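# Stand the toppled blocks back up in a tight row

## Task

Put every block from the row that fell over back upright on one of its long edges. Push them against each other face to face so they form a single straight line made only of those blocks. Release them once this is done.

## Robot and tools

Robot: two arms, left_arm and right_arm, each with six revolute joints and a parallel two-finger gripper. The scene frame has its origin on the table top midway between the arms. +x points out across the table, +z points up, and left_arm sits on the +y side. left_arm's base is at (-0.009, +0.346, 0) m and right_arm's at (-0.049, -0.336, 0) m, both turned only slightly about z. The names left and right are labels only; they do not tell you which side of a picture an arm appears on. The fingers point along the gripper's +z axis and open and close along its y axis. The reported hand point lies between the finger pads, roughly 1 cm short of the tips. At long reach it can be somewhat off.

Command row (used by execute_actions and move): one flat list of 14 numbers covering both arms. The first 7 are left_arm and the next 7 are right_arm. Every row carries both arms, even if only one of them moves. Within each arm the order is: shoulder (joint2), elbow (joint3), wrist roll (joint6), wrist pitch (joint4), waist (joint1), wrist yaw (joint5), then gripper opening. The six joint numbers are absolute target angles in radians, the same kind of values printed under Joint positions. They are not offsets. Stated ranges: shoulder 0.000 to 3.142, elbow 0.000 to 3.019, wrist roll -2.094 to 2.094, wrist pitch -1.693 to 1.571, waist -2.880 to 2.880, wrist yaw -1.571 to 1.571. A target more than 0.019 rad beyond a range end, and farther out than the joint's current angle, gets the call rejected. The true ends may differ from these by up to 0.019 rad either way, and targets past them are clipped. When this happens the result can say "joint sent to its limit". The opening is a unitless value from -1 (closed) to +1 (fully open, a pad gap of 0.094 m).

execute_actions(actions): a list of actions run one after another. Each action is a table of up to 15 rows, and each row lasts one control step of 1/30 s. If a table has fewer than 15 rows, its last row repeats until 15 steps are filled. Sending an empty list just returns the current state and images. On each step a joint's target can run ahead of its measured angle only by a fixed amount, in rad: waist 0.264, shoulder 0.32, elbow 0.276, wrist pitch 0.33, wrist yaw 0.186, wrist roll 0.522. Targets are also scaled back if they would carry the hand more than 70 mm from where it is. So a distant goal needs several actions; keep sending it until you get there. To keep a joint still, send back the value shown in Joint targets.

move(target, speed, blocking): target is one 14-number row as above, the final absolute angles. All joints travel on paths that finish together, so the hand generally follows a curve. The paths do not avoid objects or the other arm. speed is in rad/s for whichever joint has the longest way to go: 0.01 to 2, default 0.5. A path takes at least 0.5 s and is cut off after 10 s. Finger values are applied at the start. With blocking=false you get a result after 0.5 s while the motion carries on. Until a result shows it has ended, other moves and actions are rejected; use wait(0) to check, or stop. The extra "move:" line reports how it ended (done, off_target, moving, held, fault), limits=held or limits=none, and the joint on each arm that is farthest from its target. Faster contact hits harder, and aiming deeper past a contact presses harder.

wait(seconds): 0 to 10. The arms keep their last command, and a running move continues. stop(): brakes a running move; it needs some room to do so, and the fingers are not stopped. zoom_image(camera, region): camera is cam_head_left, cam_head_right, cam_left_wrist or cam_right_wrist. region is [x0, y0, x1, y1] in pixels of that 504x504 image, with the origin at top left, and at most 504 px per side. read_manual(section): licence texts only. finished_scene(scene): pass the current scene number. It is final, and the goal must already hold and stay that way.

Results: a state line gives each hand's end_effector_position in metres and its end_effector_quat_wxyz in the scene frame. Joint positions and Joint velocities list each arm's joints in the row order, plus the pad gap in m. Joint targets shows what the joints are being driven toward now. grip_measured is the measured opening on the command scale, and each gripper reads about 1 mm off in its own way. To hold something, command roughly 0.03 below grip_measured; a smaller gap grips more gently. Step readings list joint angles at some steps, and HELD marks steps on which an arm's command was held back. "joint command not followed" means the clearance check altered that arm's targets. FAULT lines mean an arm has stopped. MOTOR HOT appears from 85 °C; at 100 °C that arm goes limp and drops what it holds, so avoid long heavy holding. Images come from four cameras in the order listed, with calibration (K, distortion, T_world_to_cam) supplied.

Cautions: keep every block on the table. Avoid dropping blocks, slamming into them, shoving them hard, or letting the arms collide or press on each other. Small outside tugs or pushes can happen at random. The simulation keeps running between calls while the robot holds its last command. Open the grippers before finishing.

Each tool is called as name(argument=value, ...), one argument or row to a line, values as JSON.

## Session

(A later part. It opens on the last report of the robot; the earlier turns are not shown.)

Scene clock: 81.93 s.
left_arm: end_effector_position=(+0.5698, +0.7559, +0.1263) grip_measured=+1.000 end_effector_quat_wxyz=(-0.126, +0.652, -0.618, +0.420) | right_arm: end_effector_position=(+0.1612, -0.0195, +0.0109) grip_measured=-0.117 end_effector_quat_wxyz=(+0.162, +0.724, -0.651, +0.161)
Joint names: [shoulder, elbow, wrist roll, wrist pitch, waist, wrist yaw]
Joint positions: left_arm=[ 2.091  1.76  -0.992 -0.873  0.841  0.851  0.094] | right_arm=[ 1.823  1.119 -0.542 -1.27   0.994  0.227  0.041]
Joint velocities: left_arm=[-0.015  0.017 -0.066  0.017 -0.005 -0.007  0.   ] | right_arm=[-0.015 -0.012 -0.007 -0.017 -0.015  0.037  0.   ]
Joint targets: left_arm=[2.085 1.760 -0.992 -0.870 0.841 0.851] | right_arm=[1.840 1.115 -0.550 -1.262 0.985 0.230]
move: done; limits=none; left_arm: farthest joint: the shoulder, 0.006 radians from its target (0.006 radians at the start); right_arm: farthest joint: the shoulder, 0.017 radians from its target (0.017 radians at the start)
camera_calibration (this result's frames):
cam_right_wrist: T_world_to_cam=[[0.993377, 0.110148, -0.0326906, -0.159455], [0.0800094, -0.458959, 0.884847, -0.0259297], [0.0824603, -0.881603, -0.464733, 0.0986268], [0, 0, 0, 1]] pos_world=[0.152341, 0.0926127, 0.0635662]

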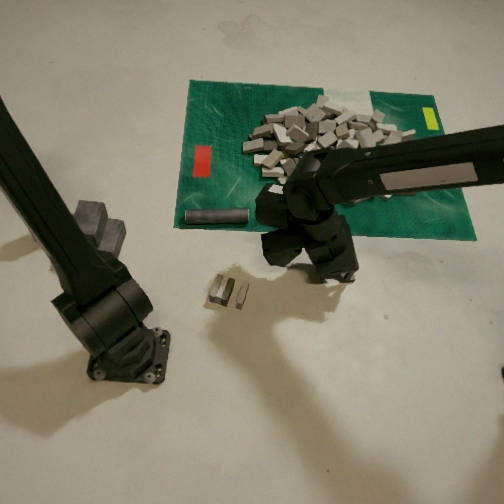

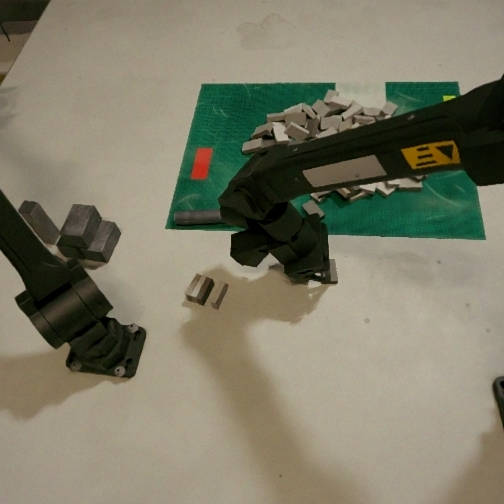

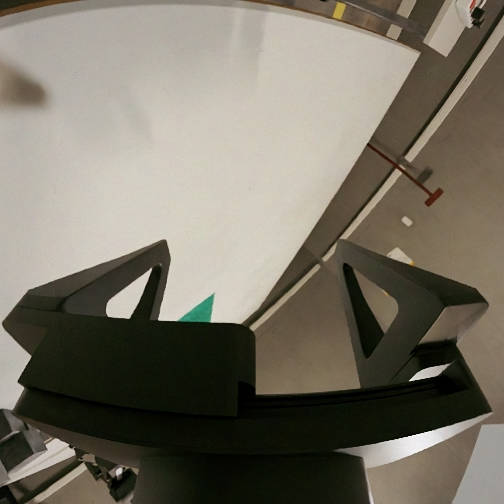

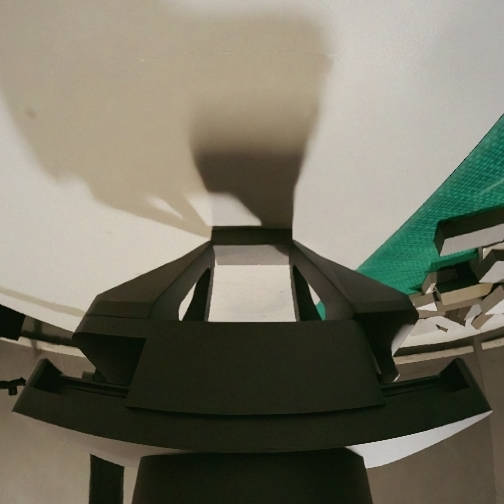

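move(
  target=[2.085,1.76,-0.992,-0.87,0.841,0.851,1,1.5,1.0,-0.2,-0.6,1.12,0.1,-0.18],
  speed=0.6,
)

move(
  target=[2.085,1.76,-0.992,-0.87,0.841,0.851,1,1.55,0.483,0,0.625,1.2,0,-0.18],
  speed=0.9,
)

move(
  target=[2.085,1.76,-0.992,-0.87,0.841,0.851,1,1.74,0.483,0,0.8,1.2,0,-0.18],
  speed=0.2,
)

Scene clock: 85.07 s.
left_arm: end_effector_position=(+0.5698, +0.7559, +0.1263) grip_measured=+1.000 end_effector_quat_wxyz=(-0.126, +0.652, -0.618, +0.420) | right_arm: end_effector_position=(+0.1485, +0.1293, +0.1075) grip_measured=-0.117 end_effector_quat_wxyz=(+0.220, -0.624, +0.747, +0.063)
Joint names: [shoulder, elbow, wrist roll, wrist pitch, waist, wrist yaw]
Joint positions: left_arm=[ 2.091  1.76  -0.992 -0.873  0.841  0.851  0.094] | right_arm=[ 1.504  0.999 -0.209 -0.615  1.111  0.102  0.041]
Joint velocities: left_arm=[-0.005  0.012  0.022  0.002 -0.005 -0.037  0.   ] | right_arm=[-0.034  0.007  0.007 -0.002  0.005 -0.007 -0.001]
Joint targets: left_arm=[2.085 1.760 -0.992 -0.870 0.841 0.851] | right_arm=[1.500 1.000 -0.200 -0.600 1.120 0.100]
move: done; limits=none; left_arm: farthest joint: the shoulder, 0.006 radians from its target (0.006 radians at the start); right_arm: farthest joint: the wrist pitch, 0.015 radians from its target (0.670 radians at the start)
camera_calibration (this result's frames):
cam_right_wrist: T_world_to_cam=[[0.962072, -0.202276, 0.183035, -0.138237], [-0.237582, -0.951016, 0.197796, 0.142537], [0.13406, -0.23378, -0.963003, 0.237861], [0, 0, 0, 1]] pos_world=[0.134971, 0.1632, 0.22617]

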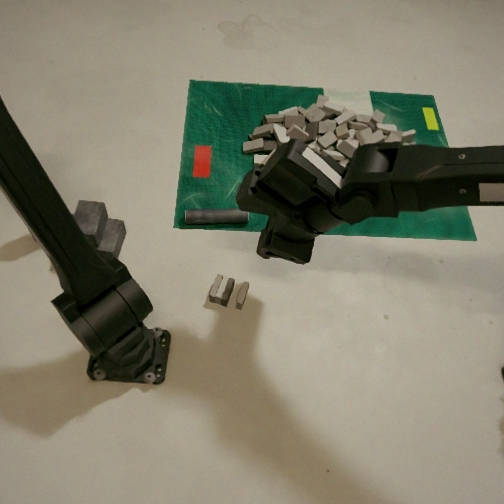

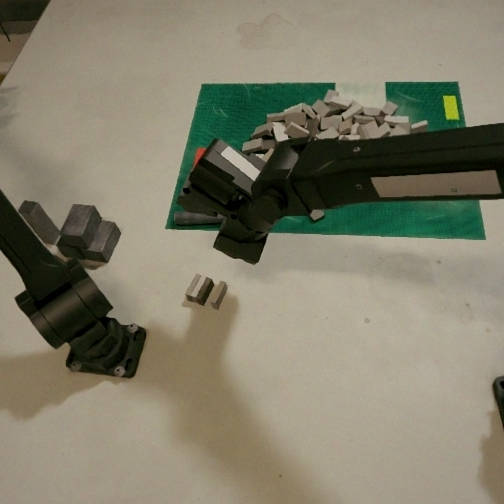

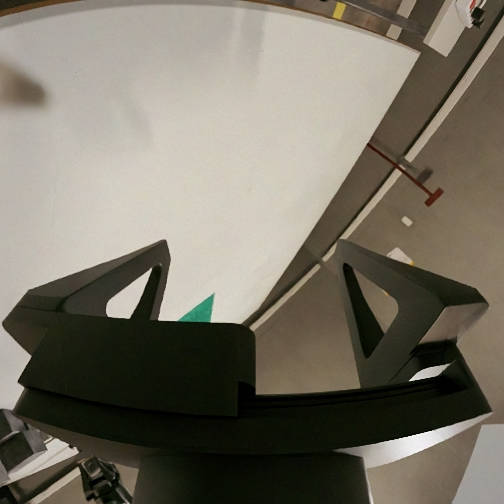

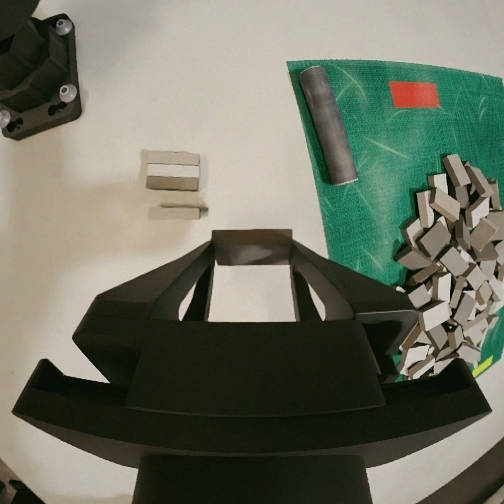

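Scene clock: 87.10 s.
left_arm: end_effector_position=(+0.5698, +0.7559, +0.1263) grip_measured=+1.000 end_effector_quat_wxyz=(-0.126, +0.652, -0.618, +0.420) | right_arm: end_effector_position=(+0.0902, +0.1287, +0.0703) grip_measured=-0.117 end_effector_quat_wxyz=(+0.427, -0.510, +0.678, +0.314)
Joint names: [shoulder, elbow, wrist roll, wrist pitch, waist, wrist yaw]
Joint positions: left_arm=[ 2.091  1.76  -0.992 -0.873  0.841  0.851  0.094] | right_arm=[ 1.538  0.479 -0.009  0.604  1.188  0.003  0.041]
Joint velocities: left_arm=[ 0.005 -0.007  0.007  0.002 -0.005 -0.051  0.   ] | right_arm=[-0.005 -0.017  0.022 -0.012 -0.005  0.066 -0.001]
Joint targets: left_arm=[2.085 1.760 -0.992 -0.870 0.841 0.851] | right_arm=[1.550 0.483 0.000 0.625 1.200 -0.000]
move: off_target (right_arm); limits=none; left_arm: farthest joint: the shoulder, 0.006 radians from its target (0.006 radians at the start); right_arm: farthest joint: the wrist pitch, 0.021 radians from its target (1.240 radians at the start)
camera_calibration (this result's frames):
cam_right_wrist: T_world_to_cam=[[0.960916, -0.27621, 0.0186509, -0.0542476], [-0.235489, -0.850953, -0.469493, 0.169271], [0.14555, 0.446752, -0.882739, 0.115449], [0, 0, 0, 1]] pos_world=[0.0751852, 0.0774808, 0.182394]

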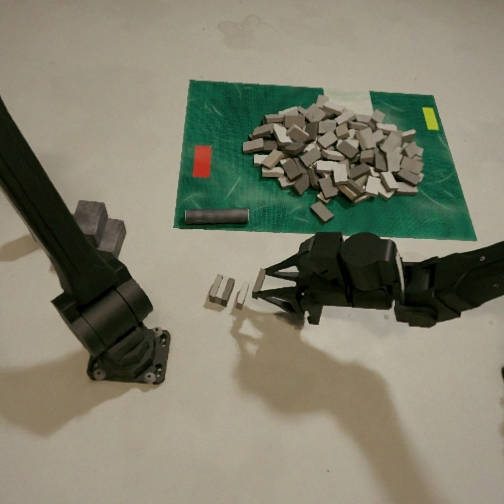

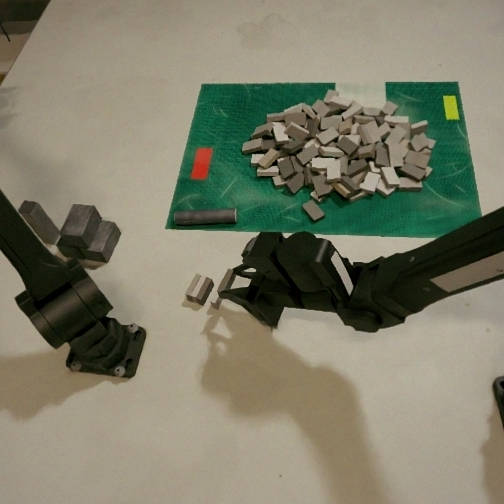

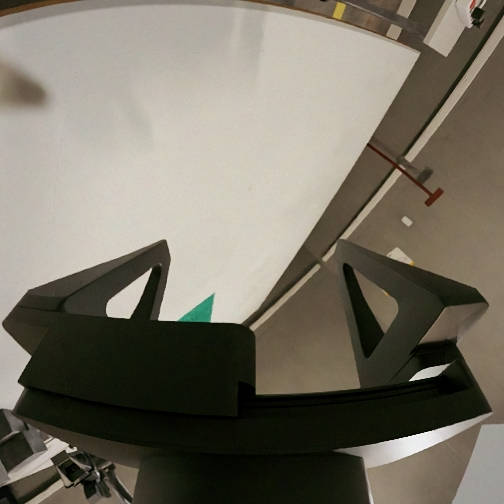

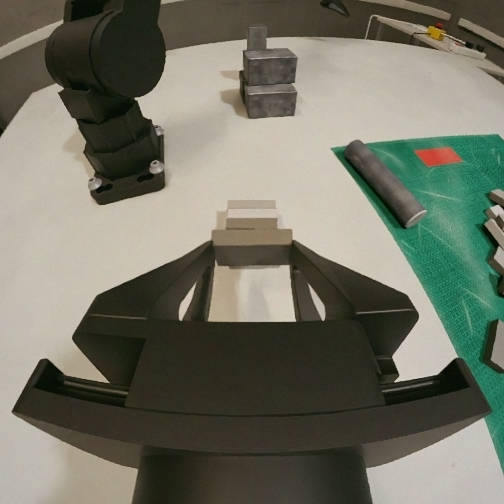

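Scene clock: 88.60 s.
left_arm: end_effector_position=(+0.5698, +0.7559, +0.1263) grip_measured=+1.000 end_effector_quat_wxyz=(-0.126, +0.652, -0.618, +0.420) | right_arm: end_effector_position=(+0.0909, +0.1312, +0.0186) grip_measured=-0.117 end_effector_quat_wxyz=(+0.420, -0.513, +0.682, +0.309)
Joint names: [shoulder, elbow, wrist roll, wrist pitch, waist, wrist yaw]
Joint positions: left_arm=[ 2.091  1.76  -0.992 -0.873  0.841  0.851  0.094] | right_arm=[ 1.731  0.479 -0.009  0.779  1.188  0.003  0.041]
Joint velocities: left_arm=[-0.024 -0.007 -0.037 -0.007  0.005  0.081  0.   ] | right_arm=[-0.005  0.002 -0.007 -0.002 -0.015 -0.051 -0.001]
Joint targets: left_arm=[2.085 1.760 -0.992 -0.870 0.841 0.851] | right_arm=[1.740 0.483 -0.000 0.800 1.200 -0.000]
move: off_target (right_arm); limits=none; left_arm: farthest joint: the shoulder, 0.006 radians from its target (0.006 radians at the start); right_arm: farthest joint: the wrist pitch, 0.021 radians from its target (0.196 radians at the start)
camera_calibration (this result's frames):
cam_right_wrist: T_world_to_cam=[[0.961015, -0.275877, 0.0184843, -0.0533567], [-0.237943, -0.859218, -0.452911, 0.148327], [0.14083, 0.430856, -0.891364, 0.0713084], [0, 0, 0, 1]] pos_world=[0.0765277, 0.0820019, 0.131727]

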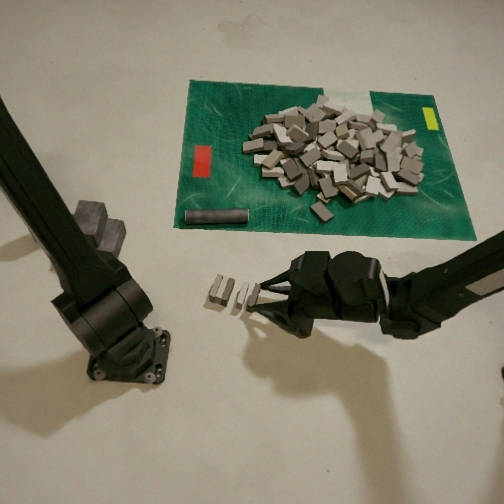

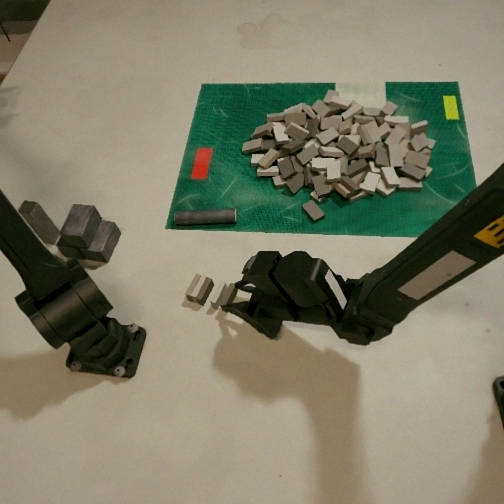

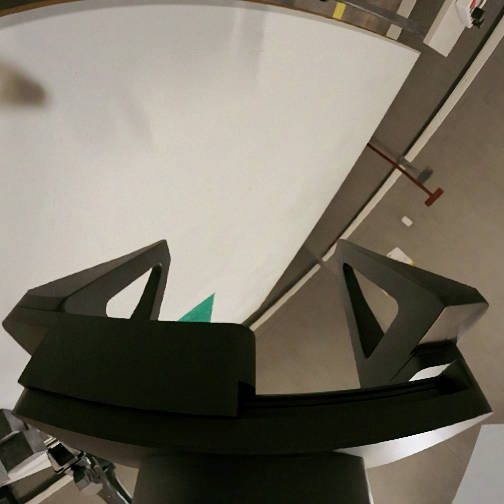

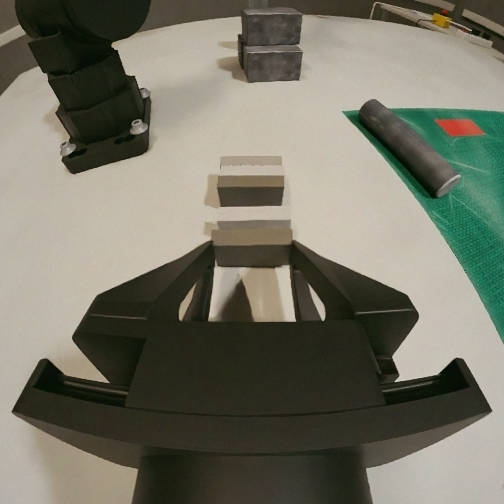

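move(
  target=[2.085,1.76,-0.992,-0.87,0.841,0.851,1,1.74,0.483,0,0.8,1.2,0,0.4],
)

move(
  target=[2.085,1.76,-0.992,-0.87,0.841,0.851,1,1.4,0.6,0,0.4,1.2,0,1],
)

move(
  target=[2.085,1.76,-0.992,-0.87,0.841,0.851,1,1.75,1.44,1.58,-1.2,1.2,0,1],
  speed=1.2,
)

move(
  target=[2.085,1.76,-0.992,-0.87,0.841,0.851,1,1.86,1.39,1.58,-1.1,1.2,0,1],
  speed=0.3,
)

Scene clock: 90.60 s.
left_arm: end_effector_position=(+0.5698, +0.7559, +0.1263) grip_measured=+1.000 end_effector_quat_wxyz=(-0.126, +0.652, -0.618, +0.420) | right_arm: end_effector_position=(+0.0911, +0.1318, +0.0198) grip_measured=+0.397 end_effector_quat_wxyz=(+0.422, -0.512, +0.681, +0.311)
Joint names: [shoulder, elbow, wrist roll, wrist pitch, waist, wrist yaw]
Joint positions: left_arm=[ 2.091  1.76  -0.992 -0.873  0.841  0.851  0.094] | right_arm=[ 1.731  0.479 -0.009  0.784  1.188  0.003  0.066]
Joint velocities: left_arm=[ 0.005 -0.007 -0.022 -0.012 -0.005 -0.007  0.   ] | right_arm=[-0.005  0.017  0.037 -0.002 -0.015 -0.007 -0.   ]
Joint targets: left_arm=[2.085 1.760 -0.992 -0.870 0.841 0.851] | right_arm=[1.740 0.483 -0.000 0.800 1.200 0.000]
move: done; limits=none; left_arm: farthest joint: the shoulder, 0.006 radians from its target (0.006 radians at the start); right_arm: farthest joint: the wrist pitch, 0.016 radians from its target (0.021 radians at the start)
camera_calibration (this result's frames):
cam_right_wrist: T_world_to_cam=[[0.960987, -0.275972, 0.0185326, -0.0533696], [-0.237251, -0.856887, -0.457665, 0.149113], [0.142183, 0.435413, -0.888932, 0.0713093], [0, 0, 0, 1]] pos_world=[0.0765257, 0.0819951, 0.132622]

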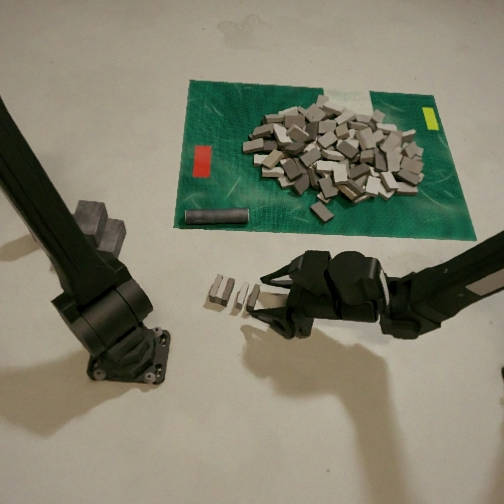

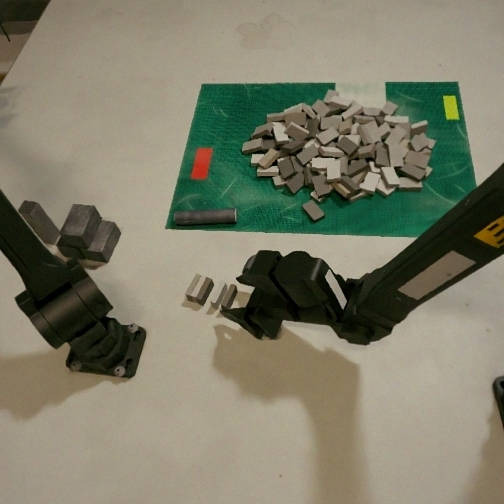

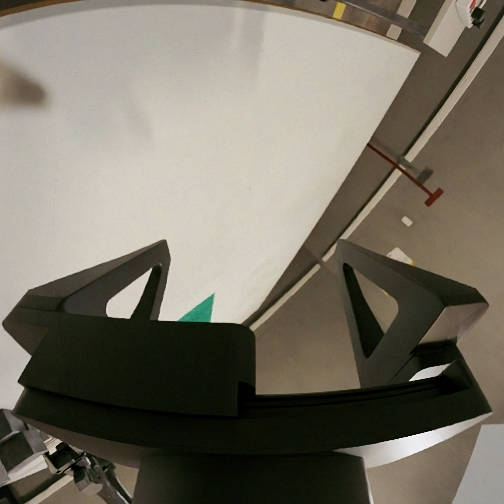

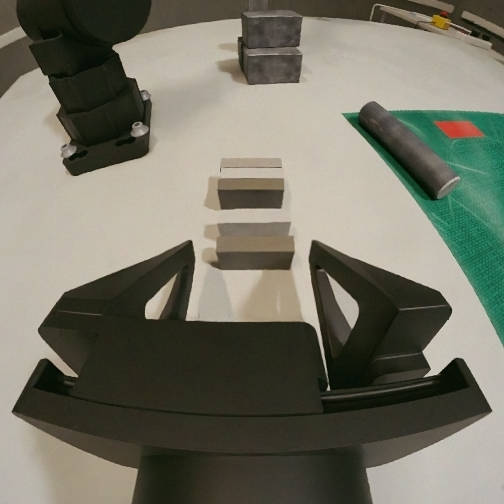

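Scene clock: 91.93 s.
left_arm: end_effector_position=(+0.5698, +0.7559, +0.1263) grip_measured=+1.000 end_effector_quat_wxyz=(-0.126, +0.652, -0.618, +0.420) | right_arm: end_effector_position=(+0.0954, +0.1464, +0.1305) grip_measured=+1.000 end_effector_quat_wxyz=(+0.436, -0.505, +0.672, +0.321)
Joint names: [shoulder, elbow, wrist roll, wrist pitch, waist, wrist yaw]
Joint positions: left_arm=[ 2.091  1.76  -0.992 -0.873  0.841  0.851  0.094] | right_arm=[ 1.398  0.563 -0.008  0.409  1.188  0.003  0.094]
Joint velocities: left_arm=[-0.024 -0.012  0.022 -0.007 -0.005 -0.007  0.   ] | right_arm=[ 0.005  0.007 -0.037  0.012  0.015  0.051  0.   ]
Joint targets: left_arm=[2.085 1.760 -0.992 -0.870 0.841 0.851] | right_arm=[1.400 0.600 0.000 0.400 1.200 -0.000]
move: off_target (right_arm); limits=none; left_arm: farthest joint: the shoulder, 0.006 radians from its target (0.006 radians at the start); right_arm: farthest joint: the elbow, 0.037 radians from its target (0.121 radians at the start)
camera_calibration (this result's frames):
cam_right_wrist: T_world_to_cam=[[0.960724, -0.276885, 0.0185489, -0.0554026], [-0.231806, -0.837465, -0.494893, 0.214889], [0.152562, 0.471155, -0.868756, 0.153877], [0, 0, 0, 1]] pos_world=[0.0795631, 0.0921213, 0.241056]

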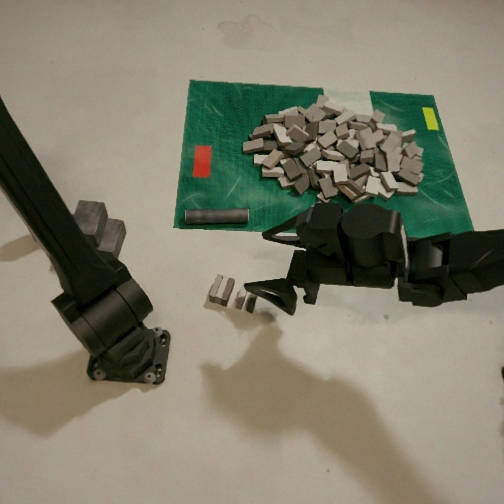

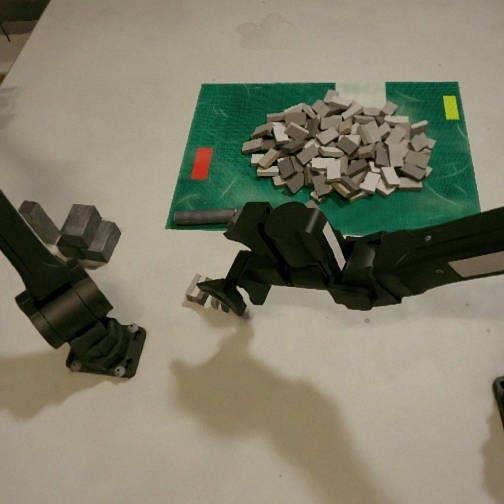

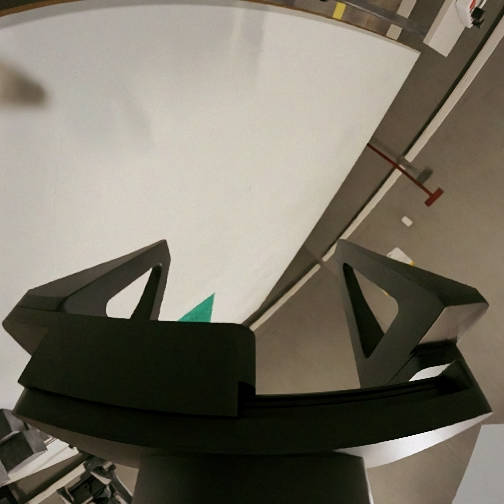

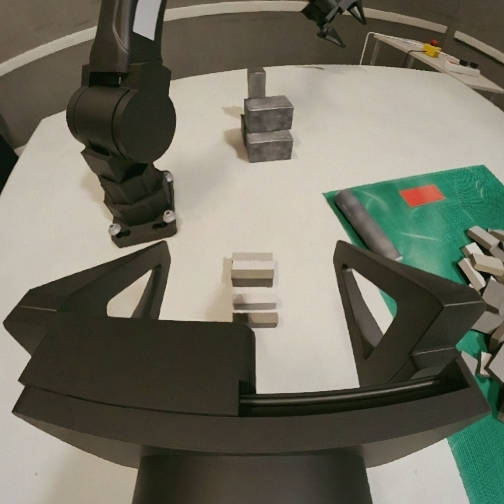

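Scene clock: 94.27 s.
left_arm: end_effector_position=(+0.5698, +0.7559, +0.1263) grip_measured=+1.000 end_effector_quat_wxyz=(-0.126, +0.652, -0.618, +0.420) | right_arm: end_effector_position=(+0.1000, +0.1619, +0.1243) grip_measured=+1.000 end_effector_quat_wxyz=(+0.005, +0.144, +0.989, +0.023)
Joint names: [shoulder, elbow, wrist roll, wrist pitch, waist, wrist yaw]
Joint positions: left_arm=[ 2.091  1.76  -0.992 -0.873  0.841  0.851  0.094] | right_arm=[ 1.725  1.394  1.571 -1.191  1.188  0.003  0.094]
Joint velocities: left_arm=[-0.005  0.002 -0.007  0.012 -0.005  0.007  0.   ] | right_arm=[ 0.005 -0.002 -0.022  0.012 -0.015  0.066  0.   ]
Joint targets: left_arm=[2.085 1.760 -0.992 -0.870 0.841 0.851] | right_arm=[1.750 1.440 1.580 -1.200 1.200 0.000]
move: off_target (right_arm); limits=none; left_arm: farthest joint: the shoulder, 0.006 radians from its target (0.006 radians at the start); right_arm: farthest joint: the elbow, 0.046 radians from its target (0.877 radians at the start)
camera_calibration (this result's frames):
cam_right_wrist: T_world_to_cam=[[-0.272678, -0.960797, -0.0501593, 0.187244], [-0.788615, 0.193339, 0.583701, -0.0194451], [-0.55112, 0.198719, -0.810418, 0.247722], [0, 0, 0, 1]] pos_world=[0.172247, 0.134436, 0.2215]

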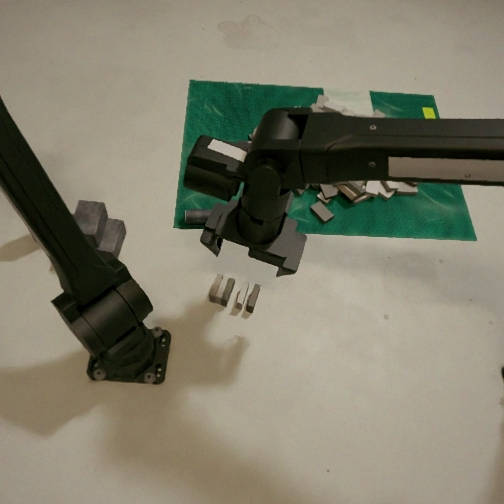

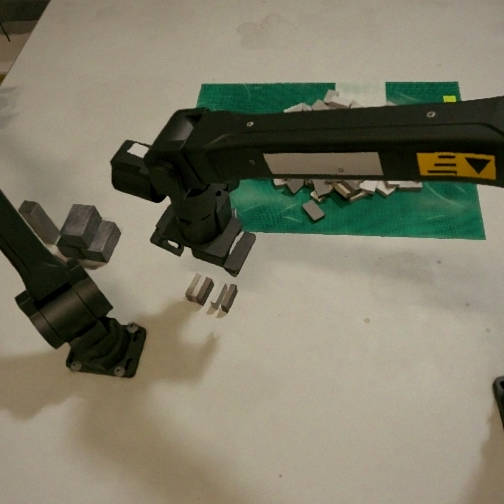

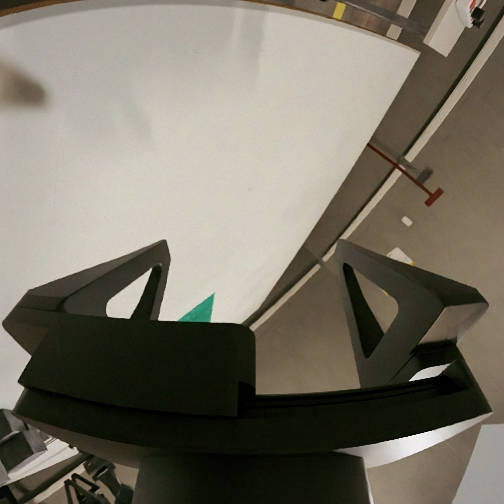

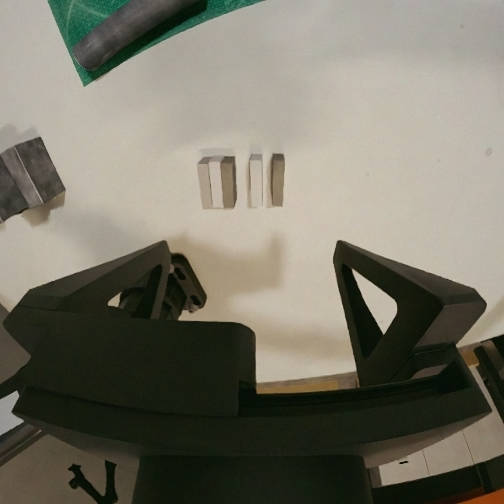

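Scene clock: 95.17 s.
left_arm: end_effector_position=(+0.5698, +0.7559, +0.1263) grip_measured=+1.000 end_effector_quat_wxyz=(-0.126, +0.652, -0.618, +0.420) | right_arm: end_effector_position=(+0.1033, +0.1730, +0.0553) grip_measured=+1.000 end_effector_quat_wxyz=(+0.001, +0.144, +0.990, -0.005)
Joint names: [shoulder, elbow, wrist roll, wrist pitch, waist, wrist yaw]
Joint positions: left_arm=[ 2.091  1.76  -0.992 -0.873  0.841  0.851  0.094] | right_arm=[ 1.857  1.385  1.572 -1.109  1.188  0.003  0.094]
Joint velocities: left_arm=[-0.024  0.002 -0.037  0.017  0.005  0.007  0.   ] | right_arm=[-0.005 -0.002 -0.007 -0.007 -0.005  0.007  0.   ]
Joint targets: left_arm=[2.085 1.760 -0.992 -0.870 0.841 0.851] | right_arm=[1.860 1.390 1.580 -1.100 1.200 -0.000]
move: done; limits=none; left_arm: farthest joint: the shoulder, 0.006 radians from its target (0.006 radians at the start); right_arm: farthest joint: the waist, 0.012 radians from its target (0.012 radians at the start)
camera_calibration (this result's frames):
cam_right_wrist: T_world_to_cam=[[-0.274129, -0.961664, 0.00741524, 0.192484], [-0.778779, 0.226507, 0.584976, 0.0144869], [-0.564231, 0.154584, -0.811016, 0.200398], [0, 0, 0, 1]] pos_world=[0.177118, 0.150846, 0.152624]

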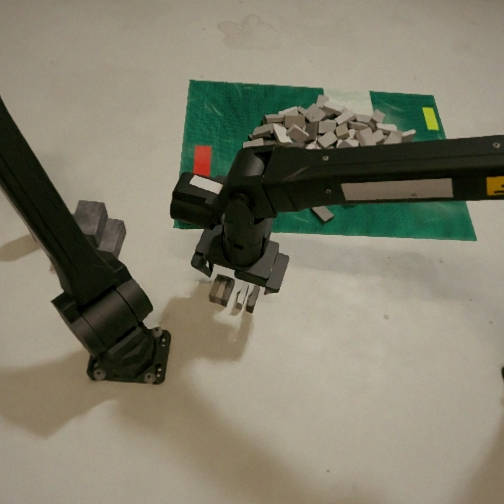

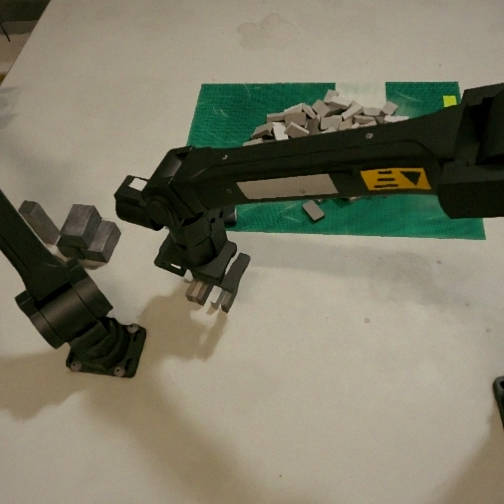

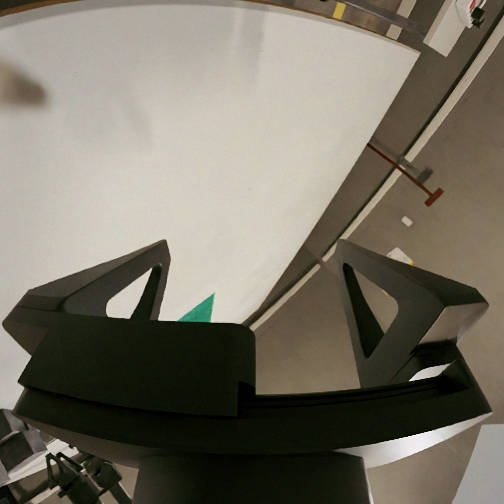

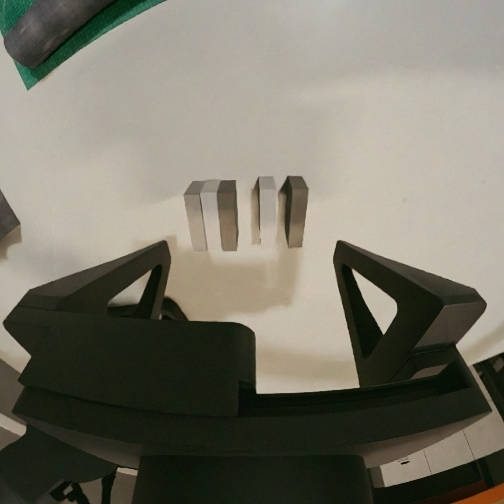

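move(
  target=[2.085,1.76,-0.992,-0.87,0.841,0.851,1,1.925,1.345,1.58,-0.965,1.2,0,1],
  speed=0.12,
)

execute_actions(
  actions=[
    [[2.085,1.76,-0.992,-0.87,0.841,0.851,1,1.925,1.345,1.58,-0.965,1.2,0,0.7]],
    [[2.085,1.76,-0.992,-0.87,0.841,0.851,1,1.925,1.345,1.58,-0.965,1.2,0,0.55]],
    [[2.085,1.76,-0.992,-0.87,0.841,0.851,1,1.925,1.345,1.58,-0.965,1.2,0,0.4]],
    [[2.085,1.76,-0.992,-0.87,0.841,0.851,1,1.925,1.345,1.58,-0.965,1.2,0,0.25]],
    [[2.085,1.76,-0.992,-0.87,0.841,0.851,1,1.925,1.345,1.58,-0.965,1.2,0,0.12]],
    [[2.085,1.76,-0.992,-0.87,0.841,0.851,1,1.925,1.345,1.58,-0.965,1.2,0,0.04]],
    [[2.085,1.76,-0.992,-0.87,0.841,0.851,1,1.925,1.345,1.58,-0.965,1.2,0,0.7]],
  ],
)

Scene clock: 98.70 s.
left_arm: end_effector_position=(+0.5698, +0.7559, +0.1263) grip_measured=+1.000 end_effector_quat_wxyz=(-0.126, +0.652, -0.618, +0.420) | right_arm: end_effector_position=(+0.1068, +0.1846, +0.0279) grip_measured=+1.000 end_effector_quat_wxyz=(+0.004, +0.144, +0.989, +0.020)
Joint names: [shoulder, elbow, wrist roll, wrist pitch, waist, wrist yaw]
Joint positions: left_arm=[ 2.091  1.76  -0.992 -0.873  0.841  0.851  0.094] | right_arm=[ 1.89   1.354  1.572 -0.994  1.188  0.003  0.094]
Joint velocities: left_arm=[-0.015  0.002  0.007 -0.002 -0.005 -0.081  0.   ] | right_arm=[ 0.005  0.002  0.037 -0.007 -0.024 -0.051  0.   ]
Joint targets: left_arm=[2.085 1.760 -0.992 -0.870 0.841 0.851] | right_arm=[1.925 1.345 1.580 -0.965 1.200 0.000]
move: off_target (right_arm); limits=none; left_arm: farthest joint: the shoulder, 0.006 radians from its target (0.006 radians at the start); right_arm: farthest joint: the shoulder, 0.035 radians from its target (0.068 radians at the start)
camera_calibration (this result's frames):
cam_right_wrist: T_world_to_cam=[[-0.27387, -0.960791, -0.0433043, 0.205952], [-0.787222, 0.198073, 0.583994, 0.036716], [-0.552519, 0.194028, -0.810602, 0.169826], [0, 0, 0, 1]] pos_world=[0.179139, 0.157653, 0.125138]

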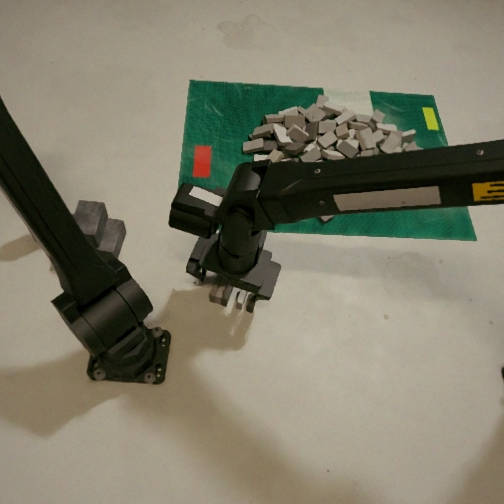

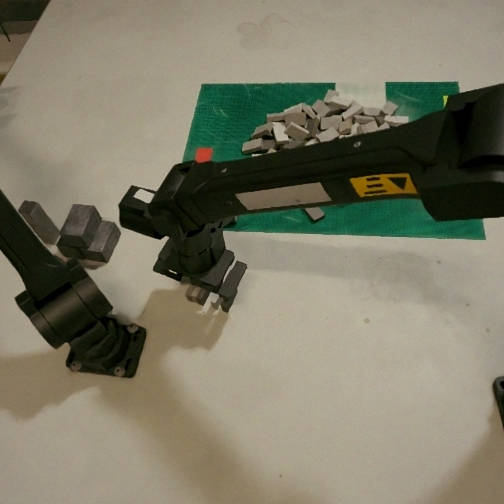

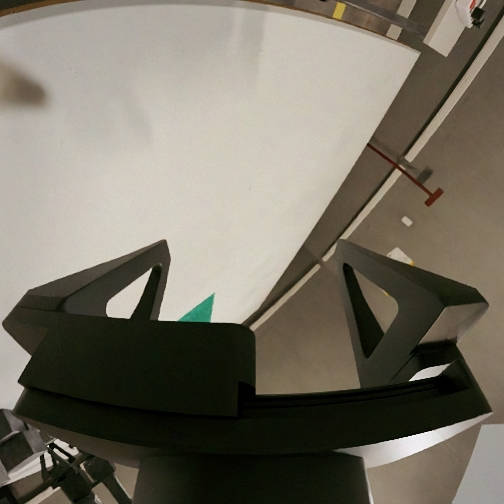

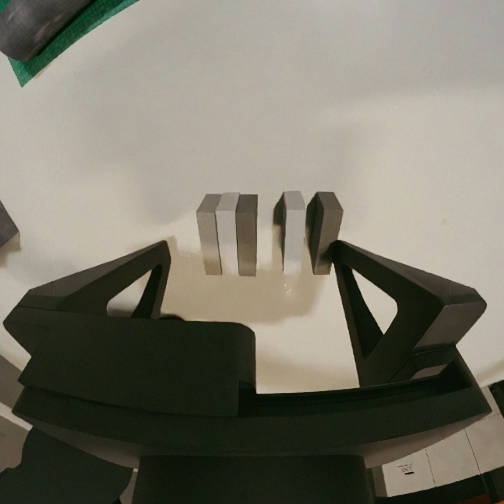

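Scene clock: 102.20 s.
left_arm: end_effector_position=(+0.5698, +0.7559, +0.1263) grip_measured=+1.000 end_effector_quat_wxyz=(-0.126, +0.652, -0.618, +0.420) | right_arm: end_effector_position=(+0.1076, +0.1880, +0.0207) grip_measured=+0.697 end_effector_quat_wxyz=(+0.005, +0.145, +0.989, +0.027)
Joint names: [shoulder, elbow, wrist roll, wrist pitch, waist, wrist yaw]
Joint positions: left_arm=[ 2.091  1.76  -0.992 -0.873  0.841  0.851  0.094] | right_arm=[ 1.901  1.348  1.573 -0.963  1.188  0.002  0.08 ]
Joint velocities: left_arm=[-0.024 -0.012 -0.007 -0.007 -0.005 -0.037  0.   ] | right_arm=[ 0.005 -0.012  0.051 -0.002 -0.005 -0.007  0.001]
Joint targets: left_arm=[2.085 1.760 -0.992 -0.870 0.841 0.851] | right_arm=[1.925 1.345 1.580 -0.965 1.200 0.000]
Step readings (joint positions; steps 1 to 15: 1st action; 16 to 30: 2nd action; 31 to 45: 3rd action; 46 to 60: 4th action; 61 to 75: 5th action; 76 to 90: 6th action; 91 to 105: 7th action):
0: left_arm=[2.091 1.760 -0.992 -0.873 0.841 0.851] | right_arm=[1.890 1.354 1.572 -0.994 1.188 0.003]
1: left_arm=[2.091 1.760 -0.992 -0.873 0.841 0.851] | right_arm=[1.890 1.354 1.572 -0.994 1.188 0.003]
2: left_arm=[2.091 1.760 -0.992 -0.873 0.841 0.851] | right_arm=[1.889 1.354 1.572 -0.993 1.188 0.002]
4: left_arm=[2.091 1.760 -0.992 -0.873 0.841 0.851] | right_arm=[1.889 1.354 1.572 -0.983 1.188 0.002]
8: left_arm=[2.091 1.760 -0.992 -0.873 0.841 0.851] | right_arm=[1.889 1.354 1.572 -0.976 1.188 0.002]
15: left_arm=[2.091 1.760 -0.992 -0.873 0.841 0.851] | right_arm=[1.889 1.354 1.572 -0.973 1.188 0.002]
16: left_arm=[2.091 1.760 -0.992 -0.873 0.841 0.851] | right_arm=[1.889 1.354 1.572 -0.973 1.188 0.002]
17: left_arm=[2.091 1.760 -0.992 -0.873 0.841 0.851] | right_arm=[1.889 1.354 1.572 -0.973 1.188 0.002]
19: left_arm=[2.091 1.760 -0.992 -0.873 0.841 0.851] | right_arm=[1.893 1.352 1.572 -0.973 1.188 0.002]
23: left_arm=[2.091 1.760 -0.992 -0.873 0.841 0.851] | right_arm=[1.901 1.348 1.572 -0.973 1.188 0.002]
30: left_arm=[2.091 1.760 -0.992 -0.873 0.841 0.851] | right_arm=[1.903 1.347 1.572 -0.973 1.188 0.002]
31: left_arm=[2.091 1.760 -0.992 -0.873 0.841 0.851] | right_arm=[1.903 1.347 1.572 -0.973 1.188 0.002]
32: left_arm=[2.091 1.760 -0.992 -0.873 0.841 0.851] | right_arm=[1.903 1.347 1.572 -0.973 1.188 0.002]
34: left_arm=[2.091 1.760 -0.992 -0.873 0.841 0.851] | right_arm=[1.903 1.346 1.572 -0.973 1.188 0.002]
38: left_arm=[2.091 1.760 -0.992 -0.873 0.841 0.851] | right_arm=[1.903 1.346 1.572 -0.973 1.188 0.002]
45: left_arm=[2.091 1.760 -0.992 -0.873 0.841 0.851] | right_arm=[1.903 1.346 1.572 -0.973 1.188 0.002]
46: left_arm=[2.091 1.760 -0.992 -0.873 0.841 0.851] | right_arm=[1.903 1.346 1.572 -0.974 1.188 0.002]
47: left_arm=[2.091 1.760 -0.992 -0.873 0.841 0.851] | right_arm=[1.903 1.346 1.573 -0.974 1.188 0.002]
49: left_arm=[2.091 1.760 -0.992 -0.873 0.841 0.851] | right_arm=[1.900 1.346 1.573 -0.972 1.188 0.002]
53: left_arm=[2.091 1.760 -0.992 -0.873 0.841 0.851] | right_arm=[1.900 1.346 1.573 -0.972 1.188 0.002]
60: left_arm=[2.091 1.760 -0.992 -0.873 0.841 0.851] | right_arm=[1.900 1.346 1.573 -0.972 1.188 0.002]
61: left_arm=[2.091 1.760 -0.992 -0.873 0.841 0.851] | right_arm=[1.900 1.346 1.573 -0.971 1.188 0.002]
62: left_arm=[2.091 1.760 -0.992 -0.873 0.841 0.851] | right_arm=[1.895 1.348 1.573 -0.971 1.188 0.002]
64: left_arm=[2.091 1.760 -0.992 -0.873 0.841 0.851] | right_arm=[1.892 1.348 1.573 -0.969 1.188 0.002]
68: left_arm=[2.091 1.760 -0.992 -0.873 0.841 0.851] | right_arm=[1.893 1.348 1.573 -0.969 1.188 0.002]
75: left_arm=[2.091 1.760 -0.992 -0.873 0.841 0.851] | right_arm=[1.893 1.348 1.573 -0.969 1.188 0.002]
76: left_arm=[2.091 1.760 -0.992 -0.873 0.841 0.851] | right_arm=[1.893 1.348 1.573 -0.968 1.188 0.002]
77: left_arm=[2.091 1.760 -0.992 -0.873 0.841 0.851] | right_arm=[1.893 1.348 1.573 -0.966 1.188 0.002]
79: left_arm=[2.091 1.760 -0.992 -0.873 0.841 0.851] | right_arm=[1.893 1.348 1.573 -0.964 1.188 0.002]
83: left_arm=[2.091 1.760 -0.992 -0.873 0.841 0.851] | right_arm=[1.893 1.348 1.573 -0.964 1.188 0.002]
90: left_arm=[2.091 1.760 -0.992 -0.873 0.841 0.851] | right_arm=[1.893 1.348 1.573 -0.964 1.188 0.002]
91: left_arm=[2.091 1.760 -0.992 -0.873 0.841 0.851] | right_arm=[1.893 1.348 1.573 -0.963 1.188 0.002]
92: left_arm=[2.091 1.760 -0.992 -0.873 0.841 0.851] | right_arm=[1.893 1.348 1.573 -0.963 1.188 0.002]
94: left_arm=[2.091 1.760 -0.992 -0.873 0.841 0.851] | right_arm=[1.895 1.348 1.573 -0.963 1.188 0.002]
98: left_arm=[2.091 1.760 -0.992 -0.873 0.841 0.851] | right_arm=[1.900 1.348 1.573 -0.963 1.188 0.002]
105: Joint positions above
camera_calibration (this result's frames):
cam_right_wrist: T_world_to_cam=[[-0.274409, -0.95992, -0.0570295, 0.20934], [-0.788917, 0.190822, 0.58412, 0.042498], [-0.549827, 0.205279, -0.809661, 0.161359], [0, 0, 0, 1]] pos_world=[0.179692, 0.159717, 0.117761]

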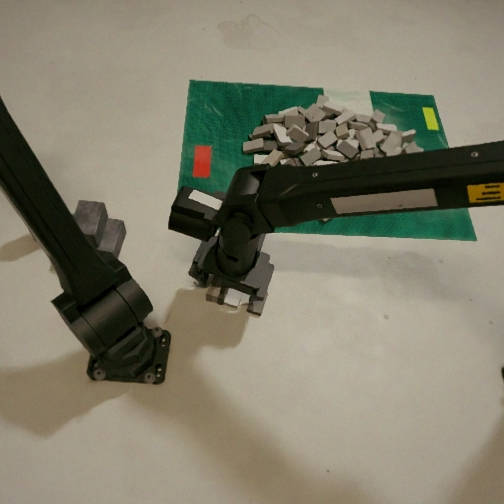

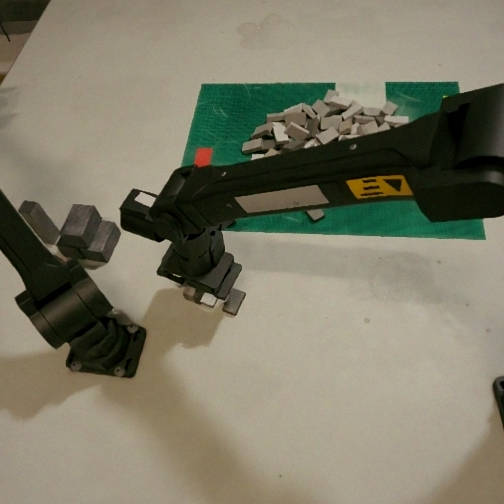

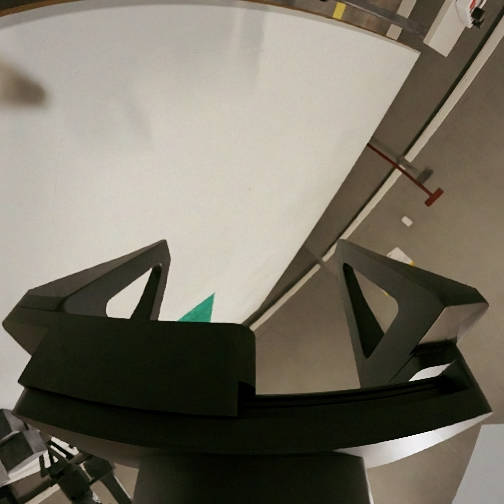

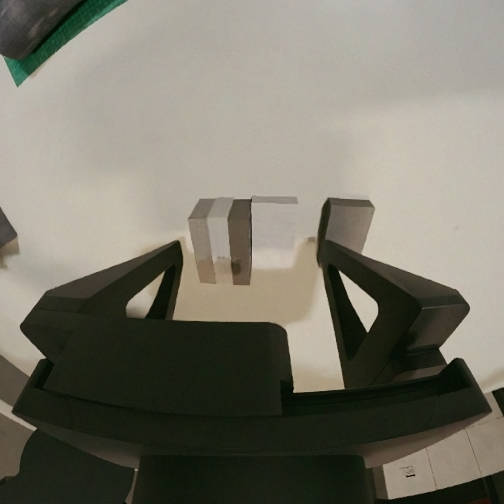

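Landed on a block. Lift and look.

move(
  target=[2.085,1.76,-0.992,-0.87,0.841,0.851,1,1.75,1.44,1.58,-1.22,1.2,0,0.7],
  speed=0.4,
)

zoom_image(
  camera="cam_head_left",
  region=[190, 260, 290, 330],
)

Scene clock: 104.80 s.
left_arm: end_effector_position=(+0.5698, +0.7559, +0.1263) grip_measured=+1.000 end_effector_quat_wxyz=(-0.126, +0.652, -0.618, +0.420) | right_arm: end_effector_position=(+0.0992, +0.1596, +0.1175) grip_measured=+0.697 end_effector_quat_wxyz=(+0.002, +0.145, +0.989, +0.008)
Joint names: [shoulder, elbow, wrist roll, wrist pitch, waist, wrist yaw]
Joint positions: left_arm=[ 2.091  1.76  -0.992 -0.873  0.841  0.851  0.094] | right_arm=[ 1.744  1.401  1.573 -1.212  1.188  0.002  0.08 ]
Joint velocities: left_arm=[ 0.005 -0.002 -0.037 -0.012 -0.005 -0.051  0.   ] | right_arm=[-0.015 -0.002 -0.051  0.012 -0.015 -0.037 -0.   ]
Joint targets: left_arm=[2.085 1.760 -0.992 -0.870 0.841 0.851] | right_arm=[1.750 1.440 1.580 -1.220 1.200 0.000]
move: off_target (right_arm); limits=none; left_arm: farthest joint: the shoulder, 0.006 radians from its target (0.006 radians at the start); right_arm: farthest joint: the elbow, 0.039 radians from its target (0.092 radians at the start)
camera_calibration (this result's frames):
cam_right_wrist: T_world_to_cam=[[-0.274823, -0.961316, -0.0185324, 0.181036], [-0.782504, 0.212421, 0.58529, -0.0195303], [-0.558713, 0.175353, -0.810612, 0.246741], [0, 0, 0, 1]] pos_world=[0.172327, 0.134915, 0.214797]

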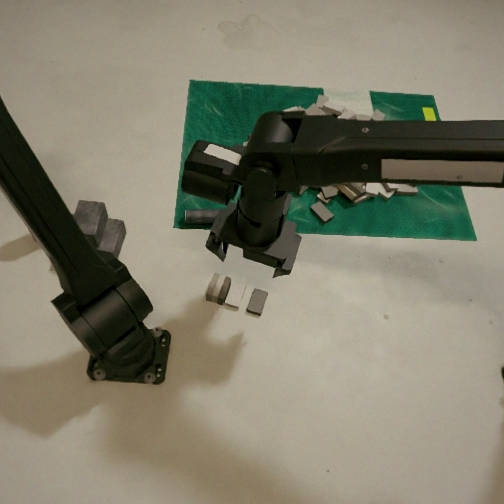

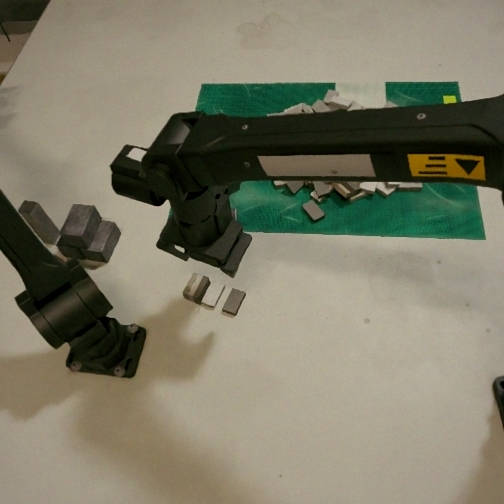

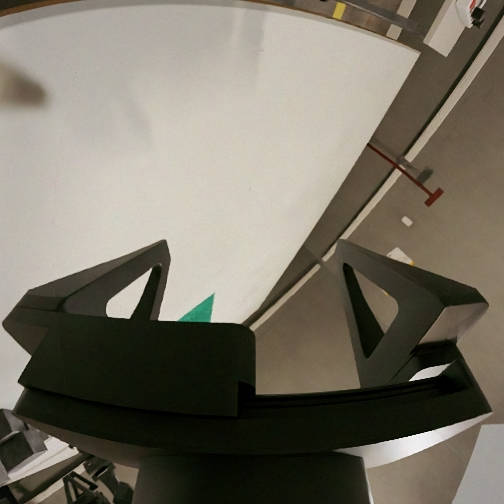

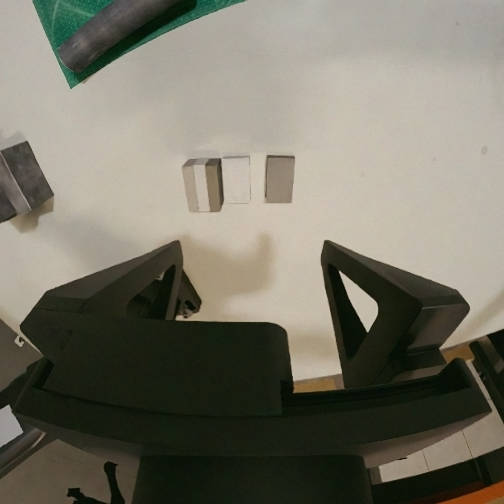

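Region (190, 260, 290, 330) of cam_head_left's 504x504 image, scaled by 5.040, with more detail than that image has; it fills the top 353 rows of this view, and the rest is white.

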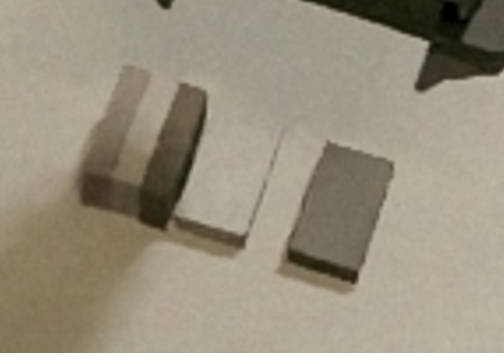

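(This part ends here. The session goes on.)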